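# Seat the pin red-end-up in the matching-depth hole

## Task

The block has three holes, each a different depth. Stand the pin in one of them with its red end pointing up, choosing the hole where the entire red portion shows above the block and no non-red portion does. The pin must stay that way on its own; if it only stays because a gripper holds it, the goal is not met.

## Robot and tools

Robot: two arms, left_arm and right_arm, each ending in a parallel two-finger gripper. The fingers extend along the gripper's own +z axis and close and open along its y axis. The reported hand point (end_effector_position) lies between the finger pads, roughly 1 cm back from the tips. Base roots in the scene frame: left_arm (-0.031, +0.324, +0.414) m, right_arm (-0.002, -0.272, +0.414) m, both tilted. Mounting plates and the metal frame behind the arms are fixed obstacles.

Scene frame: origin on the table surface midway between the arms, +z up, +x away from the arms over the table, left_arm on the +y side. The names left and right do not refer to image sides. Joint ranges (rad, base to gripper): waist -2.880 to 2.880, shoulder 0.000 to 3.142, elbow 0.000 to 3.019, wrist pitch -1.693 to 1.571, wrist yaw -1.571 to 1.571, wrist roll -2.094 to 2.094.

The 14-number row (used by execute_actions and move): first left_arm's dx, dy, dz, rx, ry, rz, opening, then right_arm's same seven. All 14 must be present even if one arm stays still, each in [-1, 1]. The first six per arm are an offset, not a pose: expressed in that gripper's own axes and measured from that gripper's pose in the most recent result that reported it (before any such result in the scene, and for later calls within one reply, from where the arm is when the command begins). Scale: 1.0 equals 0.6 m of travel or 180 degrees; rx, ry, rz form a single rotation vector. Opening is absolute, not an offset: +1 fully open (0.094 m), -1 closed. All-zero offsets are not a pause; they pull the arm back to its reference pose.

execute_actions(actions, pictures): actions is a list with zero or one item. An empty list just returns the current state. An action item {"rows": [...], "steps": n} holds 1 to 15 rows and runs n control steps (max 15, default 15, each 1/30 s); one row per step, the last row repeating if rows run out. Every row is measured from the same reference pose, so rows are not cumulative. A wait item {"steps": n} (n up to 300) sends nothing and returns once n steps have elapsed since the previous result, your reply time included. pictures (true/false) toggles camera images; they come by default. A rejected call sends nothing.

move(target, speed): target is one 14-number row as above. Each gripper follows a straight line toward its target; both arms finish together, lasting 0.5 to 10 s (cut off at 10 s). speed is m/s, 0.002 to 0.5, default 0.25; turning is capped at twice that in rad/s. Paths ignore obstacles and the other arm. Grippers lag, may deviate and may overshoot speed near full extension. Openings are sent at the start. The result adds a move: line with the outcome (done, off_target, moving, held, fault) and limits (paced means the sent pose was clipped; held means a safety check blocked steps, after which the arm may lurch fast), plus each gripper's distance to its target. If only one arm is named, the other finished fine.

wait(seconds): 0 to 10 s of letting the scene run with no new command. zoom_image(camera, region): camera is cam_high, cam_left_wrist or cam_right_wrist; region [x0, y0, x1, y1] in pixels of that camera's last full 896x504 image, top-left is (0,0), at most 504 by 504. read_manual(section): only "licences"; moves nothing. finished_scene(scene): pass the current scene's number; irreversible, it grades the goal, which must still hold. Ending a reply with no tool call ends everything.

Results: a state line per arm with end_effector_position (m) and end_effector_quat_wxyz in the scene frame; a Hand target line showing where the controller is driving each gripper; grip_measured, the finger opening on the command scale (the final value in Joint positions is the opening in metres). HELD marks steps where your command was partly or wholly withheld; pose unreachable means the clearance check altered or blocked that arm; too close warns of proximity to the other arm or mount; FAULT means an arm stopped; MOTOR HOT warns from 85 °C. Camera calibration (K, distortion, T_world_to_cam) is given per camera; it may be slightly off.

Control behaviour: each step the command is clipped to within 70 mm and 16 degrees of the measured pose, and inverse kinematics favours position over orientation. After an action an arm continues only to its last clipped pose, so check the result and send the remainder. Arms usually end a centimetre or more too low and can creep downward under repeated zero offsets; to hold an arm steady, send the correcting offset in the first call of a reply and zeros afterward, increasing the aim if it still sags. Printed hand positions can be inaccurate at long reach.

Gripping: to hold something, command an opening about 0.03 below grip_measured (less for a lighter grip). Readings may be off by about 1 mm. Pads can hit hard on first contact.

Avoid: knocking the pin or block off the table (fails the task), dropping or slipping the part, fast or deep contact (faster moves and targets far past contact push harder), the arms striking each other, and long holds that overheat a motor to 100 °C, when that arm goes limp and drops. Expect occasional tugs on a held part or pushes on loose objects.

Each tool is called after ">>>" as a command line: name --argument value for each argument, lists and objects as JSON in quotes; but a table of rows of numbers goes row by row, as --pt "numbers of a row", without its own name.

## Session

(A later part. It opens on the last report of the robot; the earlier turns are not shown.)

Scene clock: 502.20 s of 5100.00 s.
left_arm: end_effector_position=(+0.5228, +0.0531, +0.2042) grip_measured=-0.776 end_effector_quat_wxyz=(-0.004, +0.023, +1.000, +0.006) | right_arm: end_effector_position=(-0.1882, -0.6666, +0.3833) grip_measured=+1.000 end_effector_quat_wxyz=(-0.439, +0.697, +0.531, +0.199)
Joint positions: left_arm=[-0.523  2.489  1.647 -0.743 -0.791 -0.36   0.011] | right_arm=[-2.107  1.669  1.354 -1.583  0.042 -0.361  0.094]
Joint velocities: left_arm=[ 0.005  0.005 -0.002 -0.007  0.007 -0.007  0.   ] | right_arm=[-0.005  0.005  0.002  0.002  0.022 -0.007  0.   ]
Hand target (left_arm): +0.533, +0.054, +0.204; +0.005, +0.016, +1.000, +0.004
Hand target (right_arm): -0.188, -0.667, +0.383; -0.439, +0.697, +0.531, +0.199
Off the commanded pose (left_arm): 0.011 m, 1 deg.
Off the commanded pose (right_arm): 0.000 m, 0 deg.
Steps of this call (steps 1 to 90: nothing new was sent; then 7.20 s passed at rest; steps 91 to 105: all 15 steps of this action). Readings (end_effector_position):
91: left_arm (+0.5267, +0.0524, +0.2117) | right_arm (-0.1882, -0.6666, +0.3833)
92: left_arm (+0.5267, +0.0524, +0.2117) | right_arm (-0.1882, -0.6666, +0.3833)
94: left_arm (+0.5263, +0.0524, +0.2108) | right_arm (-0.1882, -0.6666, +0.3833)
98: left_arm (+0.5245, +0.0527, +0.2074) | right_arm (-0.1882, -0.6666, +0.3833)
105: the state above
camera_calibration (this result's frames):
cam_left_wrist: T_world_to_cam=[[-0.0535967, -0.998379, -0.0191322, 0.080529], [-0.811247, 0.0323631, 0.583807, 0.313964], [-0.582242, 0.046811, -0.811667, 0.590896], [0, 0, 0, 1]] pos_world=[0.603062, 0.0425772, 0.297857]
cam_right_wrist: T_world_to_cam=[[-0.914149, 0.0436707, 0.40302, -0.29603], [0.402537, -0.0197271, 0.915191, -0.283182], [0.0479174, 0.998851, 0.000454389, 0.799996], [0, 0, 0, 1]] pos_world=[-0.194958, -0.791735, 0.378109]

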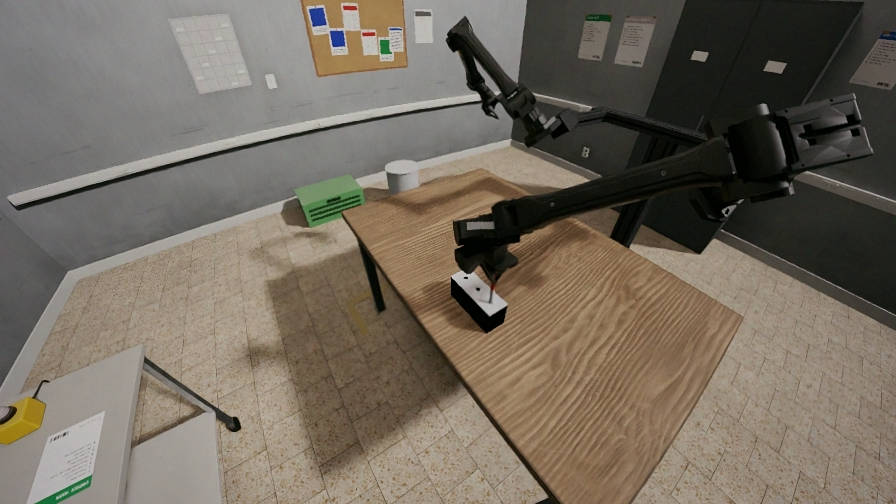

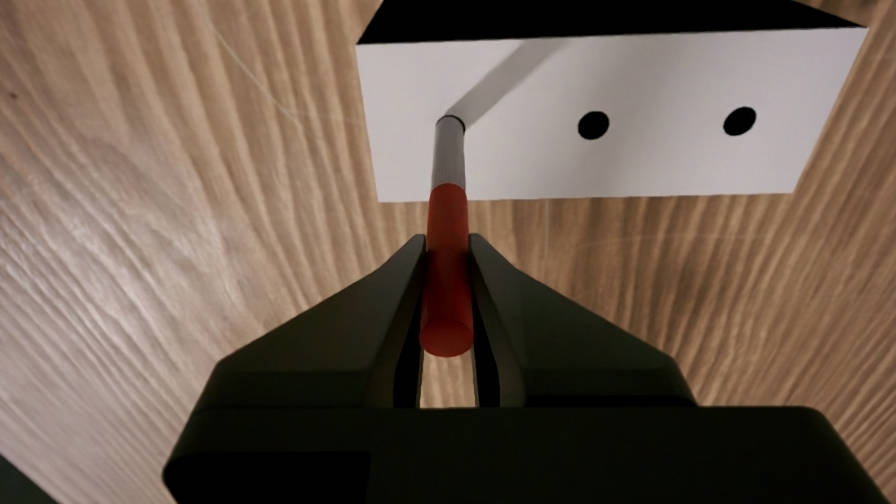

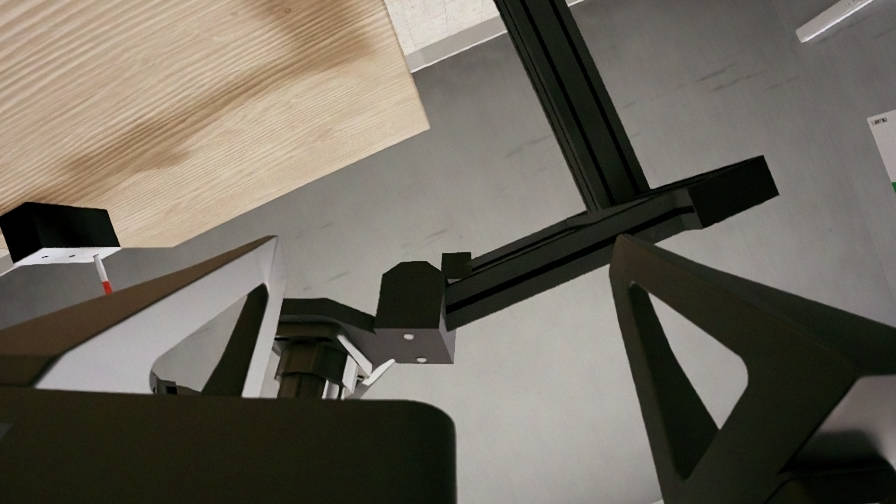

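Nearly aligned; straight down.

>>> execute_actions --actions '[{"rows":[[-0.0175,0.0008,0.002,0.0013,-0.0056,-0.0047,-0.82,0,0,0,0,0,0,1],[-0.0175,0.0006,0.0035,0.0013,-0.0056,-0.0047,-0.82,0,0,0,0,0,0,1],[-0.0175,0.0004,0.005,0.0013,-0.0056,-0.0047,-0.82,0,0,0,0,0,0,1],[-0.0175,0.0003,0.0065,0.0013,-0.0056,-0.0047,-0.82,0,0,0,0,0,0,1],[-0.0175,0.0003,0.008,0.0013,-0.0056,-0.0047,-0.82,0,0,0,0,0,0,1],[-0.0175,0.0003,0.0095,0.0013,-0.0056,-0.0047,-0.82,0,0,0,0,0,0,1]],"steps":15}]'

>>> zoom_image --camera "cam_left_wrist" --region '[350,60,550,220]'

Scene clock: 508.23 s of 5100.00 s.
left_arm: end_effector_position=(+0.5236, +0.0521, +0.2025) grip_measured=-0.776 end_effector_quat_wxyz=(-0.002, +0.023, +1.000, +0.005) | right_arm: end_effector_position=(-0.1882, -0.6666, +0.3833) grip_measured=+1.000 end_effector_quat_wxyz=(-0.439, +0.697, +0.531, +0.199)
Joint positions: left_arm=[-0.522  2.492  1.647 -0.732 -0.791 -0.353  0.011] | right_arm=[-2.107  1.669  1.354 -1.583  0.042 -0.361  0.094]
Joint velocities: left_arm=[ 0.005 -0.005 -0.012 -0.027 -0.007  0.037  0.001] | right_arm=[-0.005 -0.005  0.002 -0.012 -0.022 -0.007  0.   ]
Hand target (left_arm): +0.533, +0.053, +0.198; +0.005, +0.016, +1.000, +0.004
Hand target (right_arm): -0.188, -0.667, +0.383; -0.439, +0.697, +0.531, +0.199
Off the commanded pose (left_arm): 0.011 m, 1 deg.
Off the commanded pose (right_arm): 0.000 m, 0 deg.
Steps of this call (steps 1 to 90: nothing new was sent; then 2.53 s passed at rest; steps 91 to 105: all 15 steps of this action). Readings (end_effector_position):
91: left_arm (+0.5228, +0.0531, +0.2042) | right_arm (-0.1882, -0.6666, +0.3833)
92: left_arm (+0.5229, +0.0531, +0.2042) | right_arm (-0.1882, -0.6666, +0.3833)
94: left_arm (+0.5231, +0.0527, +0.2038) | right_arm (-0.1882, -0.6666, +0.3833)
98: left_arm (+0.5234, +0.0522, +0.2025) | right_arm (-0.1882, -0.6666, +0.3833)
105: the state above
camera_calibration (this result's frames):
cam_left_wrist: T_world_to_cam=[[-0.05392, -0.998392, -0.0174713, 0.0793554], [-0.813809, 0.033799, 0.580148, 0.317606], [-0.578625, 0.0454999, -0.814324, 0.588786], [0, 0, 0, 1]] pos_world=[0.603436, 0.0417034, 0.296591]
cam_right_wrist: T_world_to_cam=[[-0.914149, 0.0436707, 0.40302, -0.29603], [0.402537, -0.0197271, 0.915191, -0.283182], [0.0479174, 0.998851, 0.000454389, 0.799996], [0, 0, 0, 1]] pos_world=[-0.194958, -0.791735, 0.378109]

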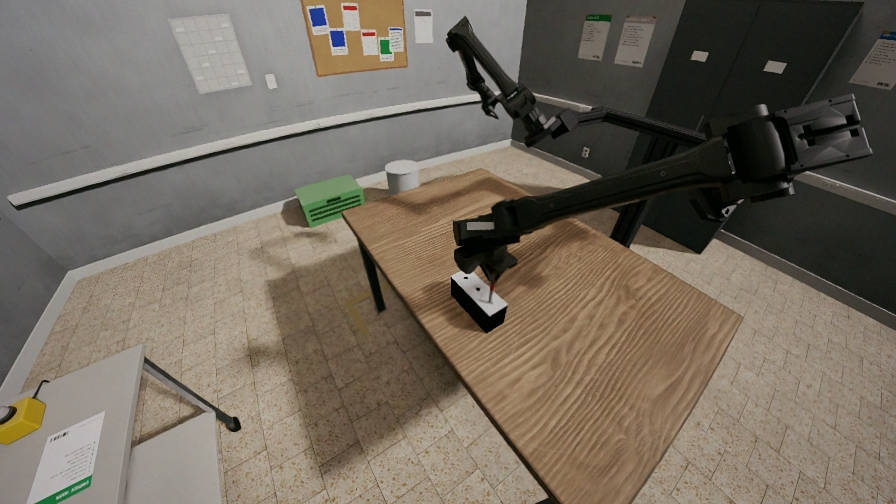

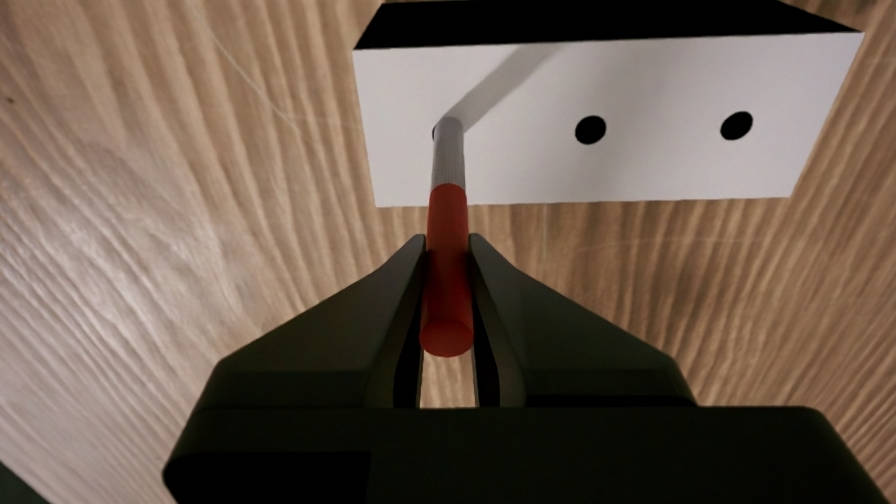

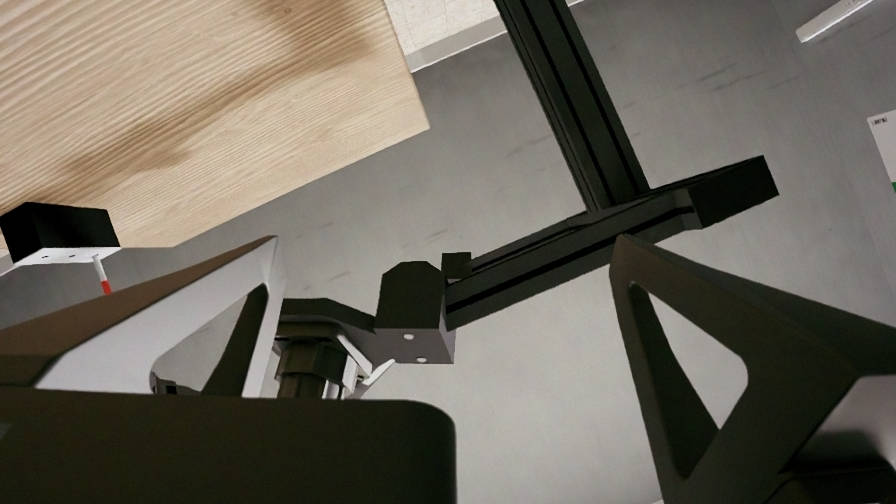

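Region (350, 60, 550, 220) of cam_left_wrist's 896x504 image, scaled by 2.520, with more detail than that image has; it fills the top 403 rows of this view, and the rest is white.

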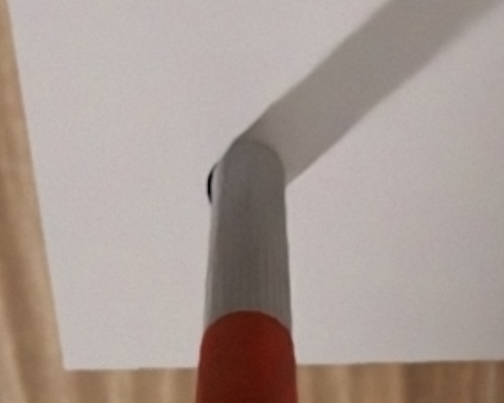

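>>> execute_actions --actions '[{"rows":[[-0.0079,0.0055,0.001,-0.0016,0.0008,0.0019,-0.82,0,0,0,0,0,0,1]],"steps":10}]' --pictures false

Scene clock: 514.20 s of 5100.00 s.
left_arm: end_effector_position=(+0.5236, +0.0521, +0.2025) grip_measured=-0.776 end_effector_quat_wxyz=(-0.002, +0.024, +1.000, +0.005) | right_arm: end_effector_position=(-0.1882, -0.6666, +0.3833) grip_measured=+1.000 end_effector_quat_wxyz=(-0.439, +0.697, +0.531, +0.199)
Joint positions: left_arm=[-0.522  2.492  1.647 -0.732 -0.791 -0.352  0.011] | right_arm=[-2.107  1.669  1.354 -1.583  0.042 -0.361  0.094]
Joint velocities: left_arm=[-0.005 -0.005 -0.002 -0.017  0.022  0.037 -0.   ] | right_arm=[ 0.005  0.005  0.007  0.002  0.066 -0.007  0.   ]
Hand target (left_arm): +0.528, +0.055, +0.202; -0.003, +0.026, +1.000, +0.007
Hand target (right_arm): -0.188, -0.667, +0.383; -0.439, +0.697, +0.531, +0.199
Off the commanded pose (left_arm): 0.006 m, 0 deg.
Off the commanded pose (right_arm): 0.000 m, 0 deg.
Steps of this call (steps 1 to 90: nothing new was sent; then 2.63 s passed at rest; steps 91 to 100: all 10 steps of this action). Readings (end_effector_position):
91: left_arm (+0.5236, +0.0521, +0.2025) | right_arm (-0.1882, -0.6666, +0.3833)
92: left_arm (+0.5236, +0.0521, +0.2025) | right_arm (-0.1882, -0.6666, +0.3833)
94: left_arm (+0.5236, +0.0521, +0.2025) | right_arm (-0.1882, -0.6666, +0.3833)
98: left_arm (+0.5236, +0.0521, +0.2025) | right_arm (-0.1882, -0.6666, +0.3833)
100: the state above

>>> execute_actions --actions '[{"rows":[[-0.0061,0.0063,0.001,-0.0021,0.002,0.0031,-0.82,0,0,0,0,0,0,1]],"steps":10}]' --pictures false

Scene clock: 517.73 s of 5100.00 s.
left_arm: end_effector_position=(+0.5236, +0.0521, +0.2025) grip_measured=-0.776 end_effector_quat_wxyz=(-0.002, +0.024, +1.000, +0.005) | right_arm: end_effector_position=(-0.1882, -0.6666, +0.3833) grip_measured=+1.000 end_effector_quat_wxyz=(-0.439, +0.697, +0.531, +0.199)
Joint positions: left_arm=[-0.522  2.492  1.647 -0.732 -0.791 -0.352  0.011] | right_arm=[-2.107  1.669  1.354 -1.583  0.042 -0.361  0.094]
Joint velocities: left_arm=[ 0.015 -0.015 -0.002  0.017  0.051  0.051 -0.001] | right_arm=[-0.015 -0.005 -0.007 -0.007  0.007  0.037  0.   ]
Hand target (left_arm): +0.527, +0.056, +0.202; -0.004, +0.029, +1.000, +0.008
Hand target (right_arm): -0.188, -0.667, +0.383; -0.439, +0.697, +0.531, +0.199
Off the commanded pose (left_arm): 0.005 m, 1 deg.
Off the commanded pose (right_arm): 0.000 m, 0 deg.
Steps of this call (steps 1 to 90: nothing new was sent; then 0.20 s passed at rest; steps 91 to 100: all 10 steps of this action). Readings (end_effector_position):
91: left_arm (+0.5236, +0.0521, +0.2025) | right_arm (-0.1882, -0.6666, +0.3833)
92: left_arm (+0.5236, +0.0521, +0.2025) | right_arm (-0.1882, -0.6666, +0.3833)
94: left_arm (+0.5236, +0.0521, +0.2025) | right_arm (-0.1882, -0.6666, +0.3833)
98: left_arm (+0.5236, +0.0521, +0.2025) | right_arm (-0.1882, -0.6666, +0.3833)
100: the state above

>>> execute_actions --actions '[{"rows":[[-0.0045,0.0068,0.0005,-0.0027,0.0033,0.0043,-0.82,0,0,0,0,0,0,1]],"steps":10}]' --pictures false

Scene clock: 522.17 s of 5100.00 s.
left_arm: end_effector_position=(+0.5218, +0.0528, +0.2024) grip_measured=-0.776 end_effector_quat_wxyz=(-0.005, +0.027, +1.000, +0.006) | right_arm: end_effector_position=(-0.1882, -0.6666, +0.3833) grip_measured=+1.000 end_effector_quat_wxyz=(-0.439, +0.697, +0.531, +0.199)
Joint positions: left_arm=[-0.522  2.492  1.647 -0.741 -0.791 -0.352  0.011] | right_arm=[-2.107  1.669  1.354 -1.583  0.042 -0.361  0.094]
Joint velocities: left_arm=[-0.005  0.005  0.002  0.017 -0.022 -0.066  0.   ] | right_arm=[-0.005 -0.015 -0.002 -0.007 -0.007  0.022  0.   ]
Hand target (left_arm): +0.526, +0.056, +0.202; -0.007, +0.031, +0.999, +0.009
Hand target (right_arm): -0.188, -0.667, +0.383; -0.439, +0.697, +0.531, +0.199
Off the commanded pose (left_arm): 0.006 m, 1 deg.
Off the commanded pose (right_arm): 0.000 m, 0 deg.
Steps of this call (steps 1 to 90: nothing new was sent; then 1.10 s passed at rest; steps 91 to 100: all 10 steps of this action). Readings (end_effector_position):
91: left_arm (+0.5233, +0.0522, +0.2025) | right_arm (-0.1882, -0.6666, +0.3833)
92: left_arm (+0.5230, +0.0525, +0.2025) | right_arm (-0.1882, -0.6666, +0.3833)
94: left_arm (+0.5225, +0.0527, +0.2025) | right_arm (-0.1882, -0.6666, +0.3833)
98: left_arm (+0.5218, +0.0528, +0.2024) | right_arm (-0.1882, -0.6666, +0.3833)
100: the state above

>>> execute_actions --actions '[{"rows":[[-0.0165,0.0015,0.004,0.001,-0.005,-0.004,-0.82,0,0,0,0,0,0,1]],"steps":12}]'

>>> zoom_image --camera "cam_left_wrist" --region '[350,60,550,220]'

Scene clock: 527.60 s of 5100.00 s.
left_arm: end_effector_position=(+0.5218, +0.0528, +0.2024) grip_measured=-0.776 end_effector_quat_wxyz=(-0.005, +0.029, +1.000, +0.006) | right_arm: end_effector_position=(-0.1882, -0.6666, +0.3833) grip_measured=+1.000 end_effector_quat_wxyz=(-0.439, +0.697, +0.531, +0.199)
Joint positions: left_arm=[-0.522  2.492  1.647 -0.741 -0.791 -0.349  0.011] | right_arm=[-2.107  1.669  1.354 -1.583  0.042 -0.361  0.094]
Joint velocities: left_arm=[-0.005 -0.024  0.007 -0.012 -0.007  0.081 -0.001] | right_arm=[-0.005 -0.015 -0.007 -0.002  0.007  0.022  0.   ]
Hand target (left_arm): +0.532, +0.054, +0.200; +0.003, +0.021, +1.000, +0.005
Hand target (right_arm): -0.188, -0.667, +0.383; -0.439, +0.697, +0.531, +0.199
Off the commanded pose (left_arm): 0.010 m, 1 deg.
Off the commanded pose (right_arm): 0.000 m, 0 deg.
Steps of this call (steps 1 to 90: nothing new was sent; then 2.03 s passed at rest; steps 91 to 102: all 12 steps of this action). Readings (end_effector_position):
91: left_arm (+0.5218, +0.0528, +0.2024) | right_arm (-0.1882, -0.6666, +0.3833)
92: left_arm (+0.5218, +0.0528, +0.2024) | right_arm (-0.1882, -0.6666, +0.3833)
94: left_arm (+0.5218, +0.0528, +0.2024) | right_arm (-0.1882, -0.6666, +0.3833)
98: left_arm (+0.5218, +0.0528, +0.2024) | right_arm (-0.1882, -0.6666, +0.3833)
102: the state above
camera_calibration (this result's frames):
cam_left_wrist: T_world_to_cam=[[-0.0644516, -0.997718, -0.0201107, 0.0859334], [-0.8097, 0.0405052, 0.585444, 0.312586], [-0.583294, 0.0540164, -0.810463, 0.588774], [0, 0, 0, 1]] pos_world=[0.602068, 0.0412725, 0.295906]
cam_right_wrist: T_world_to_cam=[[-0.914149, 0.0436707, 0.40302, -0.29603], [0.402537, -0.0197271, 0.915191, -0.283182], [0.0479174, 0.998851, 0.000454389, 0.799996], [0, 0, 0, 1]] pos_world=[-0.194958, -0.791735, 0.378109]

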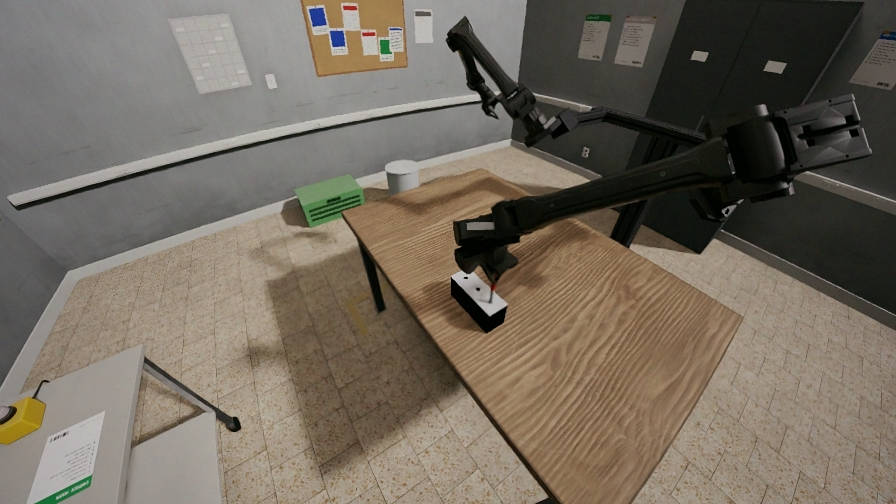

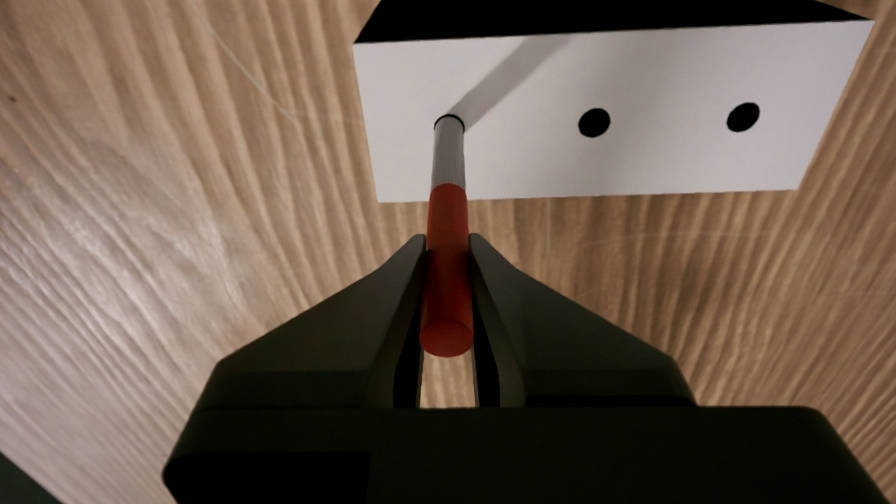

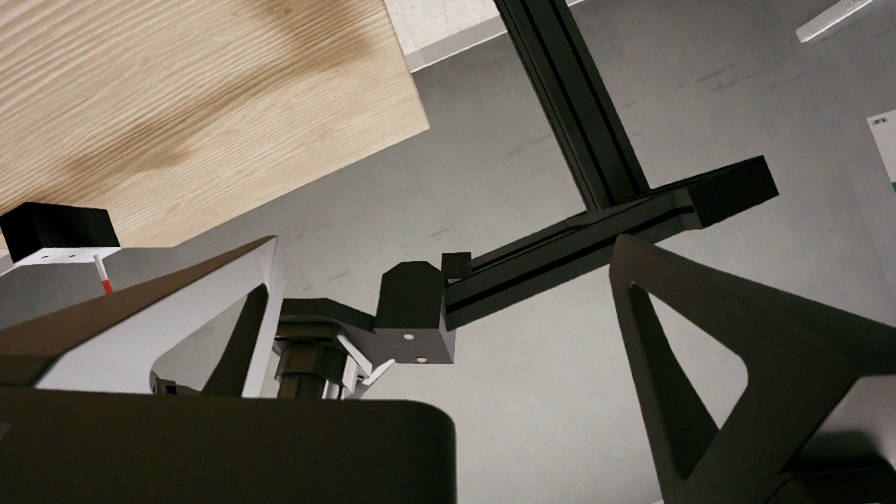

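Region (350, 60, 550, 220) of cam_left_wrist's 896x504 image, scaled by 2.520, with more detail than that image has; it fills the top 403 rows of this view, and the rest is white.

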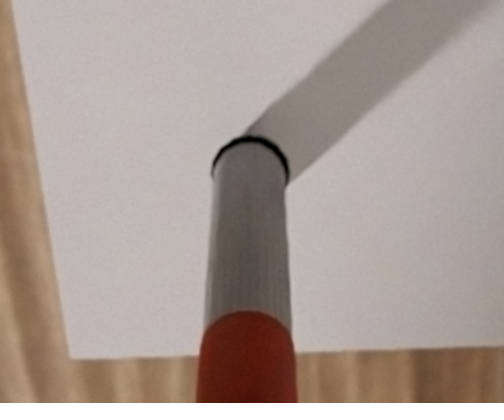

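Add waist +.003 pressure and q4 +.004.

>>> execute_actions --actions '[{"rows":[[-0.018,0.003,0.006,0.001,-0.0052,-0.0065,-0.82,0,0,0,0,0,0,1]],"steps":12}]' --pictures false

Scene clock: 532.10 s of 5100.00 s.
left_arm: end_effector_position=(+0.5223, +0.0531, +0.2009) grip_measured=-0.776 end_effector_quat_wxyz=(-0.004, +0.027, +1.000, +0.006) | right_arm: end_effector_position=(-0.1882, -0.6666, +0.3833) grip_measured=+1.000 end_effector_quat_wxyz=(-0.439, +0.697, +0.531, +0.199)
Joint positions: left_arm=[-0.52   2.494  1.647 -0.736 -0.791 -0.349  0.011] | right_arm=[-2.107  1.669  1.354 -1.583  0.042 -0.361  0.094]
Joint velocities: left_arm=[-0.005 -0.005  0.002 -0.002 -0.022  0.037  0.001] | right_arm=[-0.005 -0.015 -0.007  0.022 -0.022  0.007  0.   ]
Hand target (left_arm): +0.532, +0.054, +0.199; +0.003, +0.018, +1.000, +0.005
Hand target (right_arm): -0.188, -0.667, +0.383; -0.439, +0.697, +0.531, +0.199
Off the commanded pose (left_arm): 0.011 m, 1 deg.
Off the commanded pose (right_arm): 0.000 m, 0 deg.
Steps of this call (steps 1 to 90: nothing new was sent; then 1.10 s passed at rest; steps 91 to 102: all 12 steps of this action). Readings (end_effector_position):
91: left_arm (+0.5218, +0.0528, +0.2020) | right_arm (-0.1882, -0.6666, +0.3833)
92: left_arm (+0.5220, +0.0527, +0.2020) | right_arm (-0.1882, -0.6666, +0.3833)
94: left_arm (+0.5224, +0.0529, +0.2017) | right_arm (-0.1882, -0.6666, +0.3833)
98: left_arm (+0.5223, +0.0531, +0.2009) | right_arm (-0.1882, -0.6666, +0.3833)
102: the state above

>>> execute_actions --actions '[{"rows":[[-0.017,0.001,0.006,0.002,-0.005,-0.005,-0.82,0,0,0,0,0,0,1],[-0.017,0,0.01,0.002,-0.005,-0.005,-0.82,0,0,0,0,0,0,1],[-0.017,0,0.014,0.003,-0.006,-0.004,-0.82,0,0,0,0,0,0,1],[-0.017,0,0.019,0.003,-0.006,-0.004,-0.82,0,0,0,0,0,0,1],[-0.017,0,0.025,0.003,-0.007,-0.004,-0.82,0,0,0,0,0,0,1],[-0.017,0,0.031,0.003,-0.007,-0.004,-0.82,0,0,0,0,0,0,1],[-0.018,-0.001,0.037,0.003,-0.007,-0.004,-0.82,0,0,0,0,0,0,1],[-0.018,-0.001,0.043,0.003,-0.007,-0.004,-0.82,0,0,0,0,0,0,1],[-0.018,-0.001,0.049,0.003,-0.007,-0.004,-0.82,0,0,0,0,0,0,1],[-0.018,-0.001,0.055,0.003,-0.007,-0.004,-0.82,0,0,0,0,0,0,1],[-0.019,-0.001,0.061,0.003,-0.007,-0.004,-0.82,0,0,0,0,0,0,1],[-0.019,-0.001,0.067,0.003,-0.007,-0.004,-0.82,0,0,0,0,0,0,1],[-0.019,-0.001,0.073,0.003,-0.007,-0.004,-0.82,0,0,0,0,0,0,1],[-0.019,-0.001,0.079,0.003,-0.007,-0.004,-0.82,0,0,0,0,0,0,1],[-0.019,-0.001,0.086,0.003,-0.007,-0.004,-0.82,0,0,0,0,0,0,1]],"steps":15}]' --pictures false

>>> execute_actions --actions '[{"steps":12}]' --pictures false

Scene clock: 546.00 s of 5100.00 s.
left_arm: end_effector_position=(+0.5217, +0.0530, +0.1605) grip_measured=-0.776 end_effector_quat_wxyz=(-0.000, +0.022, +1.000, +0.005) | right_arm: end_effector_position=(-0.1882, -0.6666, +0.3833) grip_measured=+1.000 end_effector_quat_wxyz=(-0.439, +0.697, +0.531, +0.199)
Joint positions: left_arm=[-0.474  2.544  1.65  -0.632 -0.791 -0.286  0.011] | right_arm=[-2.107  1.669  1.354 -1.583  0.042 -0.361  0.094]
Joint velocities: left_arm=[ 0.132  0.151  0.042  0.261  0.007  0.198 -0.001] | right_arm=[-0.005 -0.005  0.007 -0.002  0.022 -0.066  0.   ]
Hand target (left_arm): +0.532, +0.054, +0.149; +0.006, +0.020, +1.000, +0.002
Hand target (right_arm): -0.188, -0.667, +0.383; -0.439, +0.697, +0.531, +0.199
Off the commanded pose (left_arm): 0.016 m, 1 deg.
Off the commanded pose (right_arm): 0.000 m, 0 deg.
Steps of this call (steps 1 to 90: nothing new was sent; then 10.40 s passed at rest; steps 91 to 105: all 15 steps of this action). Readings (end_effector_position):
91: left_arm (+0.5223, +0.0530, +0.2007) | right_arm (-0.1882, -0.6666, +0.3833)
92: left_arm (+0.5225, +0.0529, +0.2004) | right_arm (-0.1882, -0.6666, +0.3833)
94: left_arm (+0.5234, +0.0524, +0.1992) | right_arm (-0.1882, -0.6666, +0.3833)
98: left_arm (+0.5240, +0.0523, +0.1907) | right_arm (-0.1882, -0.6666, +0.3833)
105: the state above

Scene clock: 546.40 s of 5100.00 s.
left_arm: end_effector_position=(+0.5218, +0.0532, +0.1507) grip_measured=-0.776 end_effector_quat_wxyz=(-0.001, +0.025, +1.000, +0.005) | right_arm: end_effector_position=(-0.1882, -0.6666, +0.3833) grip_measured=+1.000 end_effector_quat_wxyz=(-0.439, +0.697, +0.531, +0.199)
Joint positions: left_arm=[-0.462  2.558  1.656 -0.613 -0.79  -0.263  0.011] | right_arm=[-2.107  1.669  1.354 -1.583  0.042 -0.361  0.094]
Joint velocities: left_arm=[-0.024 -0.015 -0.002  0.022  0.007 -0.022  0.   ] | right_arm=[ 0.005 -0.024  0.002 -0.007 -0.095 -0.022  0.   ]
Hand target (left_arm): +0.532, +0.054, +0.150; +0.006, +0.020, +1.000, +0.003
Hand target (right_arm): -0.188, -0.667, +0.383; -0.439, +0.697, +0.531, +0.199
Off the commanded pose (left_arm): 0.012 m, 1 deg.
Off the commanded pose (right_arm): 0.000 m, 0 deg.
Steps of this call (steps 1 to 12: nothing new was sent). Readings (end_effector_position):
1: left_arm (+0.5220, +0.0531, +0.1570) | right_arm (-0.1882, -0.6666, +0.3833)
2: left_arm (+0.5215, +0.0532, +0.1539) | right_arm (-0.1882, -0.6666, +0.3833)
4: left_arm (+0.5217, +0.0532, +0.1510) | right_arm (-0.1882, -0.6666, +0.3833)
8: left_arm (+0.5218, +0.0532, +0.1507) | right_arm (-0.1882, -0.6666, +0.3833)
12: the state above

>>> execute_actions --actions '[{"rows":[[-0.016,0,0.008,0.001,-0.003,-0.003,-0.82,0,0,0,0,0,0,1],[-0.016,0,0.013,0.001,-0.003,-0.003,-0.82,0,0,0,0,0,0,1],[-0.016,0,0.018,0.001,-0.003,-0.003,-0.82,0,0,0,0,0,0,1],[-0.016,0,0.022,0.001,-0.003,-0.003,-0.82,0,0,0,0,0,0,1]],"steps":13}]' --pictures false

>>> execute_actions --actions '[{"rows":[[-0.014,0,-0.01,0,-0.003,-0.003,-0.82,0,0,0,0,0,0,1],[-0.014,0,-0.01,0,-0.003,-0.003,-0.82,0,0,0,0,0,0,1],[-0.014,0,-0.01,0,-0.003,-0.003,-0.82,0,0,0,0,0,0,1],[-0.014,0,-0.01,0,-0.003,-0.003,0,0,0,0,0,0,0,1]],"steps":15}]'

Scene clock: 554.17 s of 5100.00 s.
left_arm: end_effector_position=(+0.5222, +0.0532, +0.1458) grip_measured=-0.776 end_effector_quat_wxyz=(-0.001, +0.029, +1.000, +0.005) | right_arm: end_effector_position=(-0.1882, -0.6666, +0.3833) grip_measured=+1.000 end_effector_quat_wxyz=(-0.439, +0.697, +0.531, +0.199)
Joint positions: left_arm=[-0.457  2.566  1.662 -0.606 -0.79  -0.248  0.011] | right_arm=[-2.107  1.669  1.354 -1.583  0.042 -0.361  0.094]
Joint velocities: left_arm=[-0.015  0.005 -0.022 -0.002  0.051  0.007 -0.001] | right_arm=[-0.005 -0.005 -0.017 -0.002 -0.095 -0.007  0.   ]
Hand target (left_arm): +0.531, +0.053, +0.138; +0.004, +0.021, +1.000, +0.004
Hand target (right_arm): -0.188, -0.667, +0.383; -0.439, +0.697, +0.531, +0.199
Off the commanded pose (left_arm): 0.012 m, 1 deg.
Off the commanded pose (right_arm): 0.000 m, 0 deg.
Steps of this call (steps 1 to 90: nothing new was sent; then 4.33 s passed at rest; steps 91 to 103: all 13 steps of this action). Readings (end_effector_position):
91: left_arm (+0.5218, +0.0531, +0.1506) | right_arm (-0.1882, -0.6666, +0.3833)
92: left_arm (+0.5220, +0.0531, +0.1503) | right_arm (-0.1882, -0.6666, +0.3833)
94: left_arm (+0.5223, +0.0531, +0.1501) | right_arm (-0.1882, -0.6666, +0.3833)
98: left_arm (+0.5223, +0.0532, +0.1488) | right_arm (-0.1882, -0.6666, +0.3833)
103: the state above

Scene clock: 554.67 s of 5100.00 s.
left_arm: end_effector_position=(+0.5222, +0.0532, +0.1458) grip_measured=-0.002 end_effector_quat_wxyz=(-0.001, +0.029, +1.000, +0.005) | right_arm: end_effector_position=(-0.1882, -0.6666, +0.3833) grip_measured=+1.000 end_effector_quat_wxyz=(-0.439, +0.697, +0.531, +0.199)
Joint positions: left_arm=[-0.457  2.566  1.662 -0.606 -0.79  -0.248  0.047] | right_arm=[-2.107  1.669  1.354 -1.583  0.042 -0.361  0.094]
Joint velocities: left_arm=[-0.005  0.005  0.007  0.007 -0.051 -0.037  0.   ] | right_arm=[ 0.005 -0.005  0.002 -0.017 -0.139 -0.037  0.   ]
Hand target (left_arm): +0.531, +0.053, +0.152; +0.004, +0.024, +1.000, +0.005
Hand target (right_arm): -0.188, -0.667, +0.383; -0.439, +0.697, +0.531, +0.199
Off the commanded pose (left_arm): 0.010 m, 1 deg.
Off the commanded pose (right_arm): 0.000 m, 0 deg.
Steps of this call (steps 1 to 15: all 15 steps of this action). Readings (end_effector_position):
1: left_arm (+0.5222, +0.0532, +0.1458) | right_arm (-0.1882, -0.6666, +0.3833)
2: left_arm (+0.5222, +0.0532, +0.1458) | right_arm (-0.1882, -0.6666, +0.3833)
4: left_arm (+0.5222, +0.0532, +0.1458) | right_arm (-0.1882, -0.6666, +0.3833)
8: left_arm (+0.5222, +0.0532, +0.1458) | right_arm (-0.1882, -0.6666, +0.3833)
15: the state above
camera_calibration (this result's frames):
cam_left_wrist: T_world_to_cam=[[-0.0648361, -0.99773, -0.0181699, 0.0851298], [-0.814001, 0.0423466, 0.579317, 0.349135], [-0.577233, 0.052351, -0.8149, 0.540715], [0, 0, 0, 1]] pos_world=[0.601835, 0.0418449, 0.239915]
cam_right_wrist: T_world_to_cam=[[-0.914149, 0.0436707, 0.40302, -0.29603], [0.402537, -0.0197271, 0.915191, -0.283182], [0.0479174, 0.998851, 0.000454389, 0.799996], [0, 0, 0, 1]] pos_world=[-0.194958, -0.791735, 0.378109]

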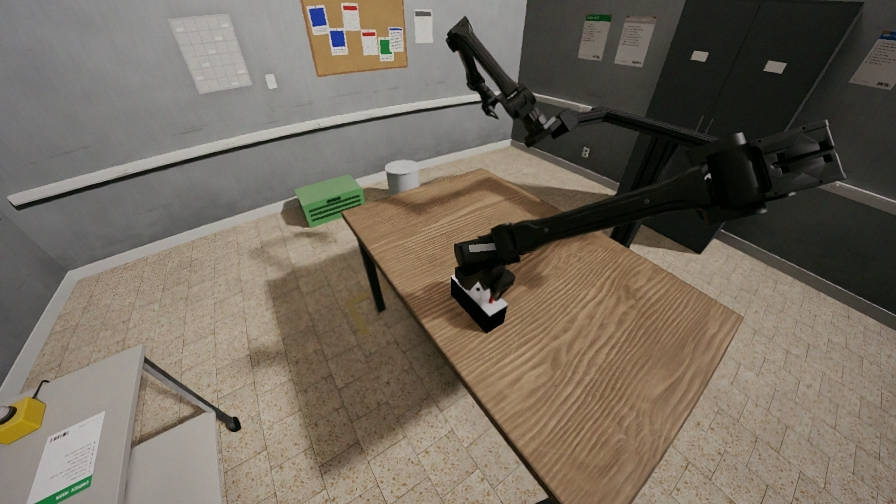

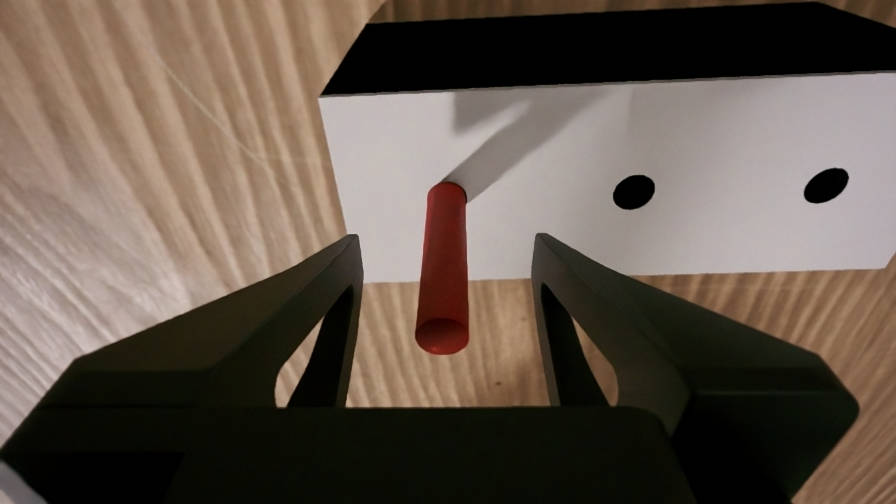

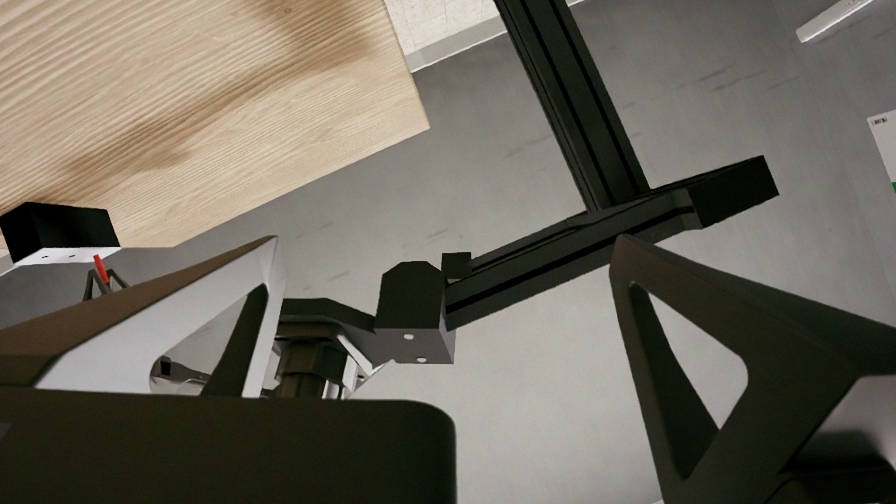

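>>> move --target '[-0.015,-0.008,-0.13,0,-0.008,0,0,0,0,0,0,0,0,1]' --speed 0.1

>>> finished_scene --scene 2

Scene clock: 559.60 s of 5100.00 s.
left_arm: end_effector_position=(+0.5256, +0.0498, +0.2066) grip_measured=-0.002 end_effector_quat_wxyz=(+0.002, +0.030, +1.000, +0.005) | right_arm: end_effector_position=(-0.1882, -0.6666, +0.3833) grip_measured=+1.000 end_effector_quat_wxyz=(-0.439, +0.697, +0.531, +0.199)
Joint positions: left_arm=[-0.529  2.492  1.652 -0.735 -0.794 -0.343  0.047] | right_arm=[-2.107  1.669  1.354 -1.583  0.042 -0.361  0.094]
Joint velocities: left_arm=[-0.005  0.005 -0.017  0.002  0.022 -0.007 -0.   ] | right_arm=[ 0.005  0.005  0.002  0.007 -0.066  0.066  0.   ]
Hand target (left_arm): +0.532, +0.047, +0.224; +0.012, +0.029, +1.000, +0.004
Hand target (right_arm): -0.188, -0.667, +0.383; -0.439, +0.697, +0.531, +0.199
Off the commanded pose (left_arm): 0.018 m, 1 deg.
Off the commanded pose (right_arm): 0.000 m, 0 deg.
After step 90, 0.77 s passed at rest.
move: off_target (left_arm)
camera_calibration (this result's frames):
cam_left_wrist: T_world_to_cam=[[-0.0665664, -0.997609, -0.01857, 0.0840499], [-0.81747, 0.0438562, 0.574298, 0.31959], [-0.572111, 0.0534094, -0.818435, 0.590377], [0, 0, 0, 1]] pos_world=[0.604612, 0.0383013, 0.301207]
cam_right_wrist: T_world_to_cam=[[-0.914149, 0.0436707, 0.40302, -0.29603], [0.402537, -0.0197271, 0.915191, -0.283182], [0.0479174, 0.998851, 0.000454389, 0.799996], [0, 0, 0, 1]] pos_world=[-0.194958, -0.791735, 0.378109]

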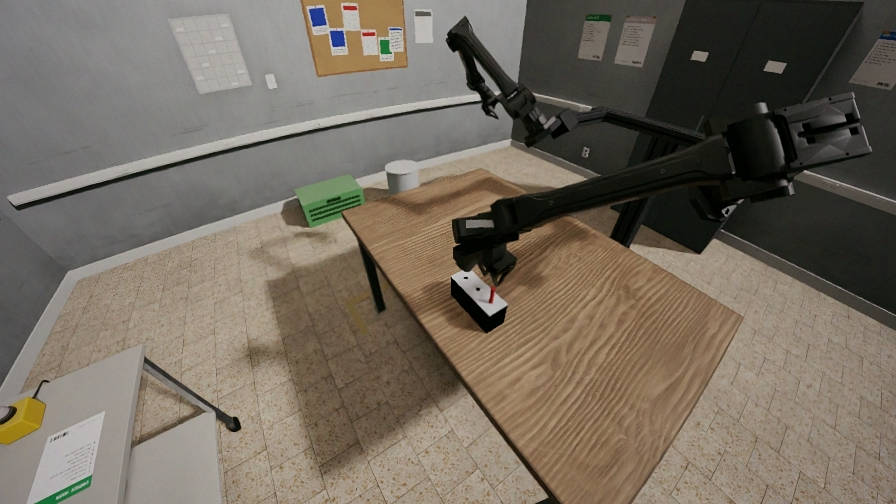

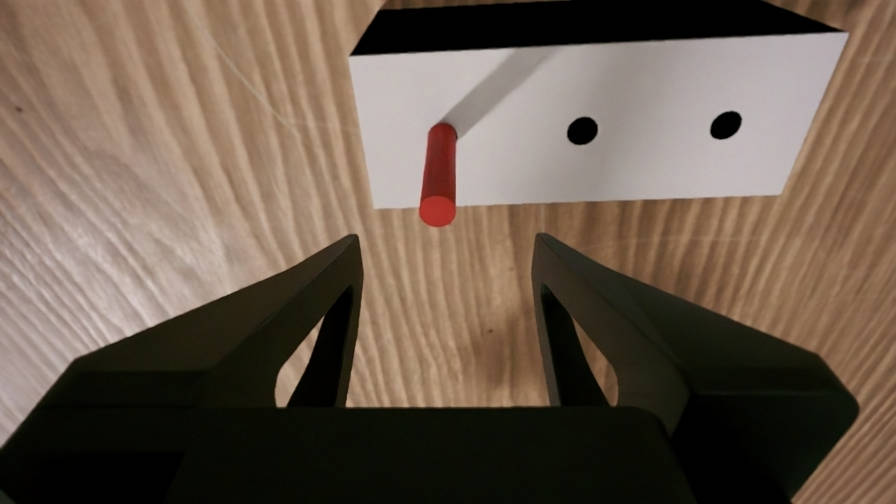

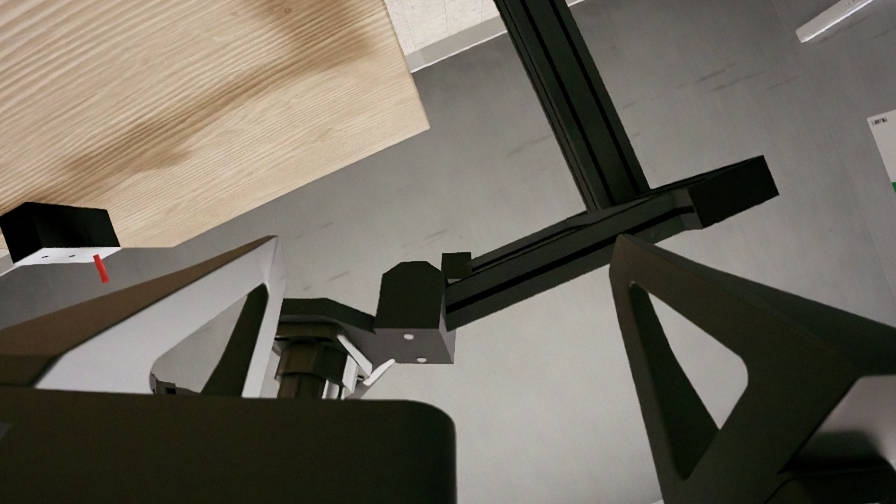

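The scene is finished: the task was done.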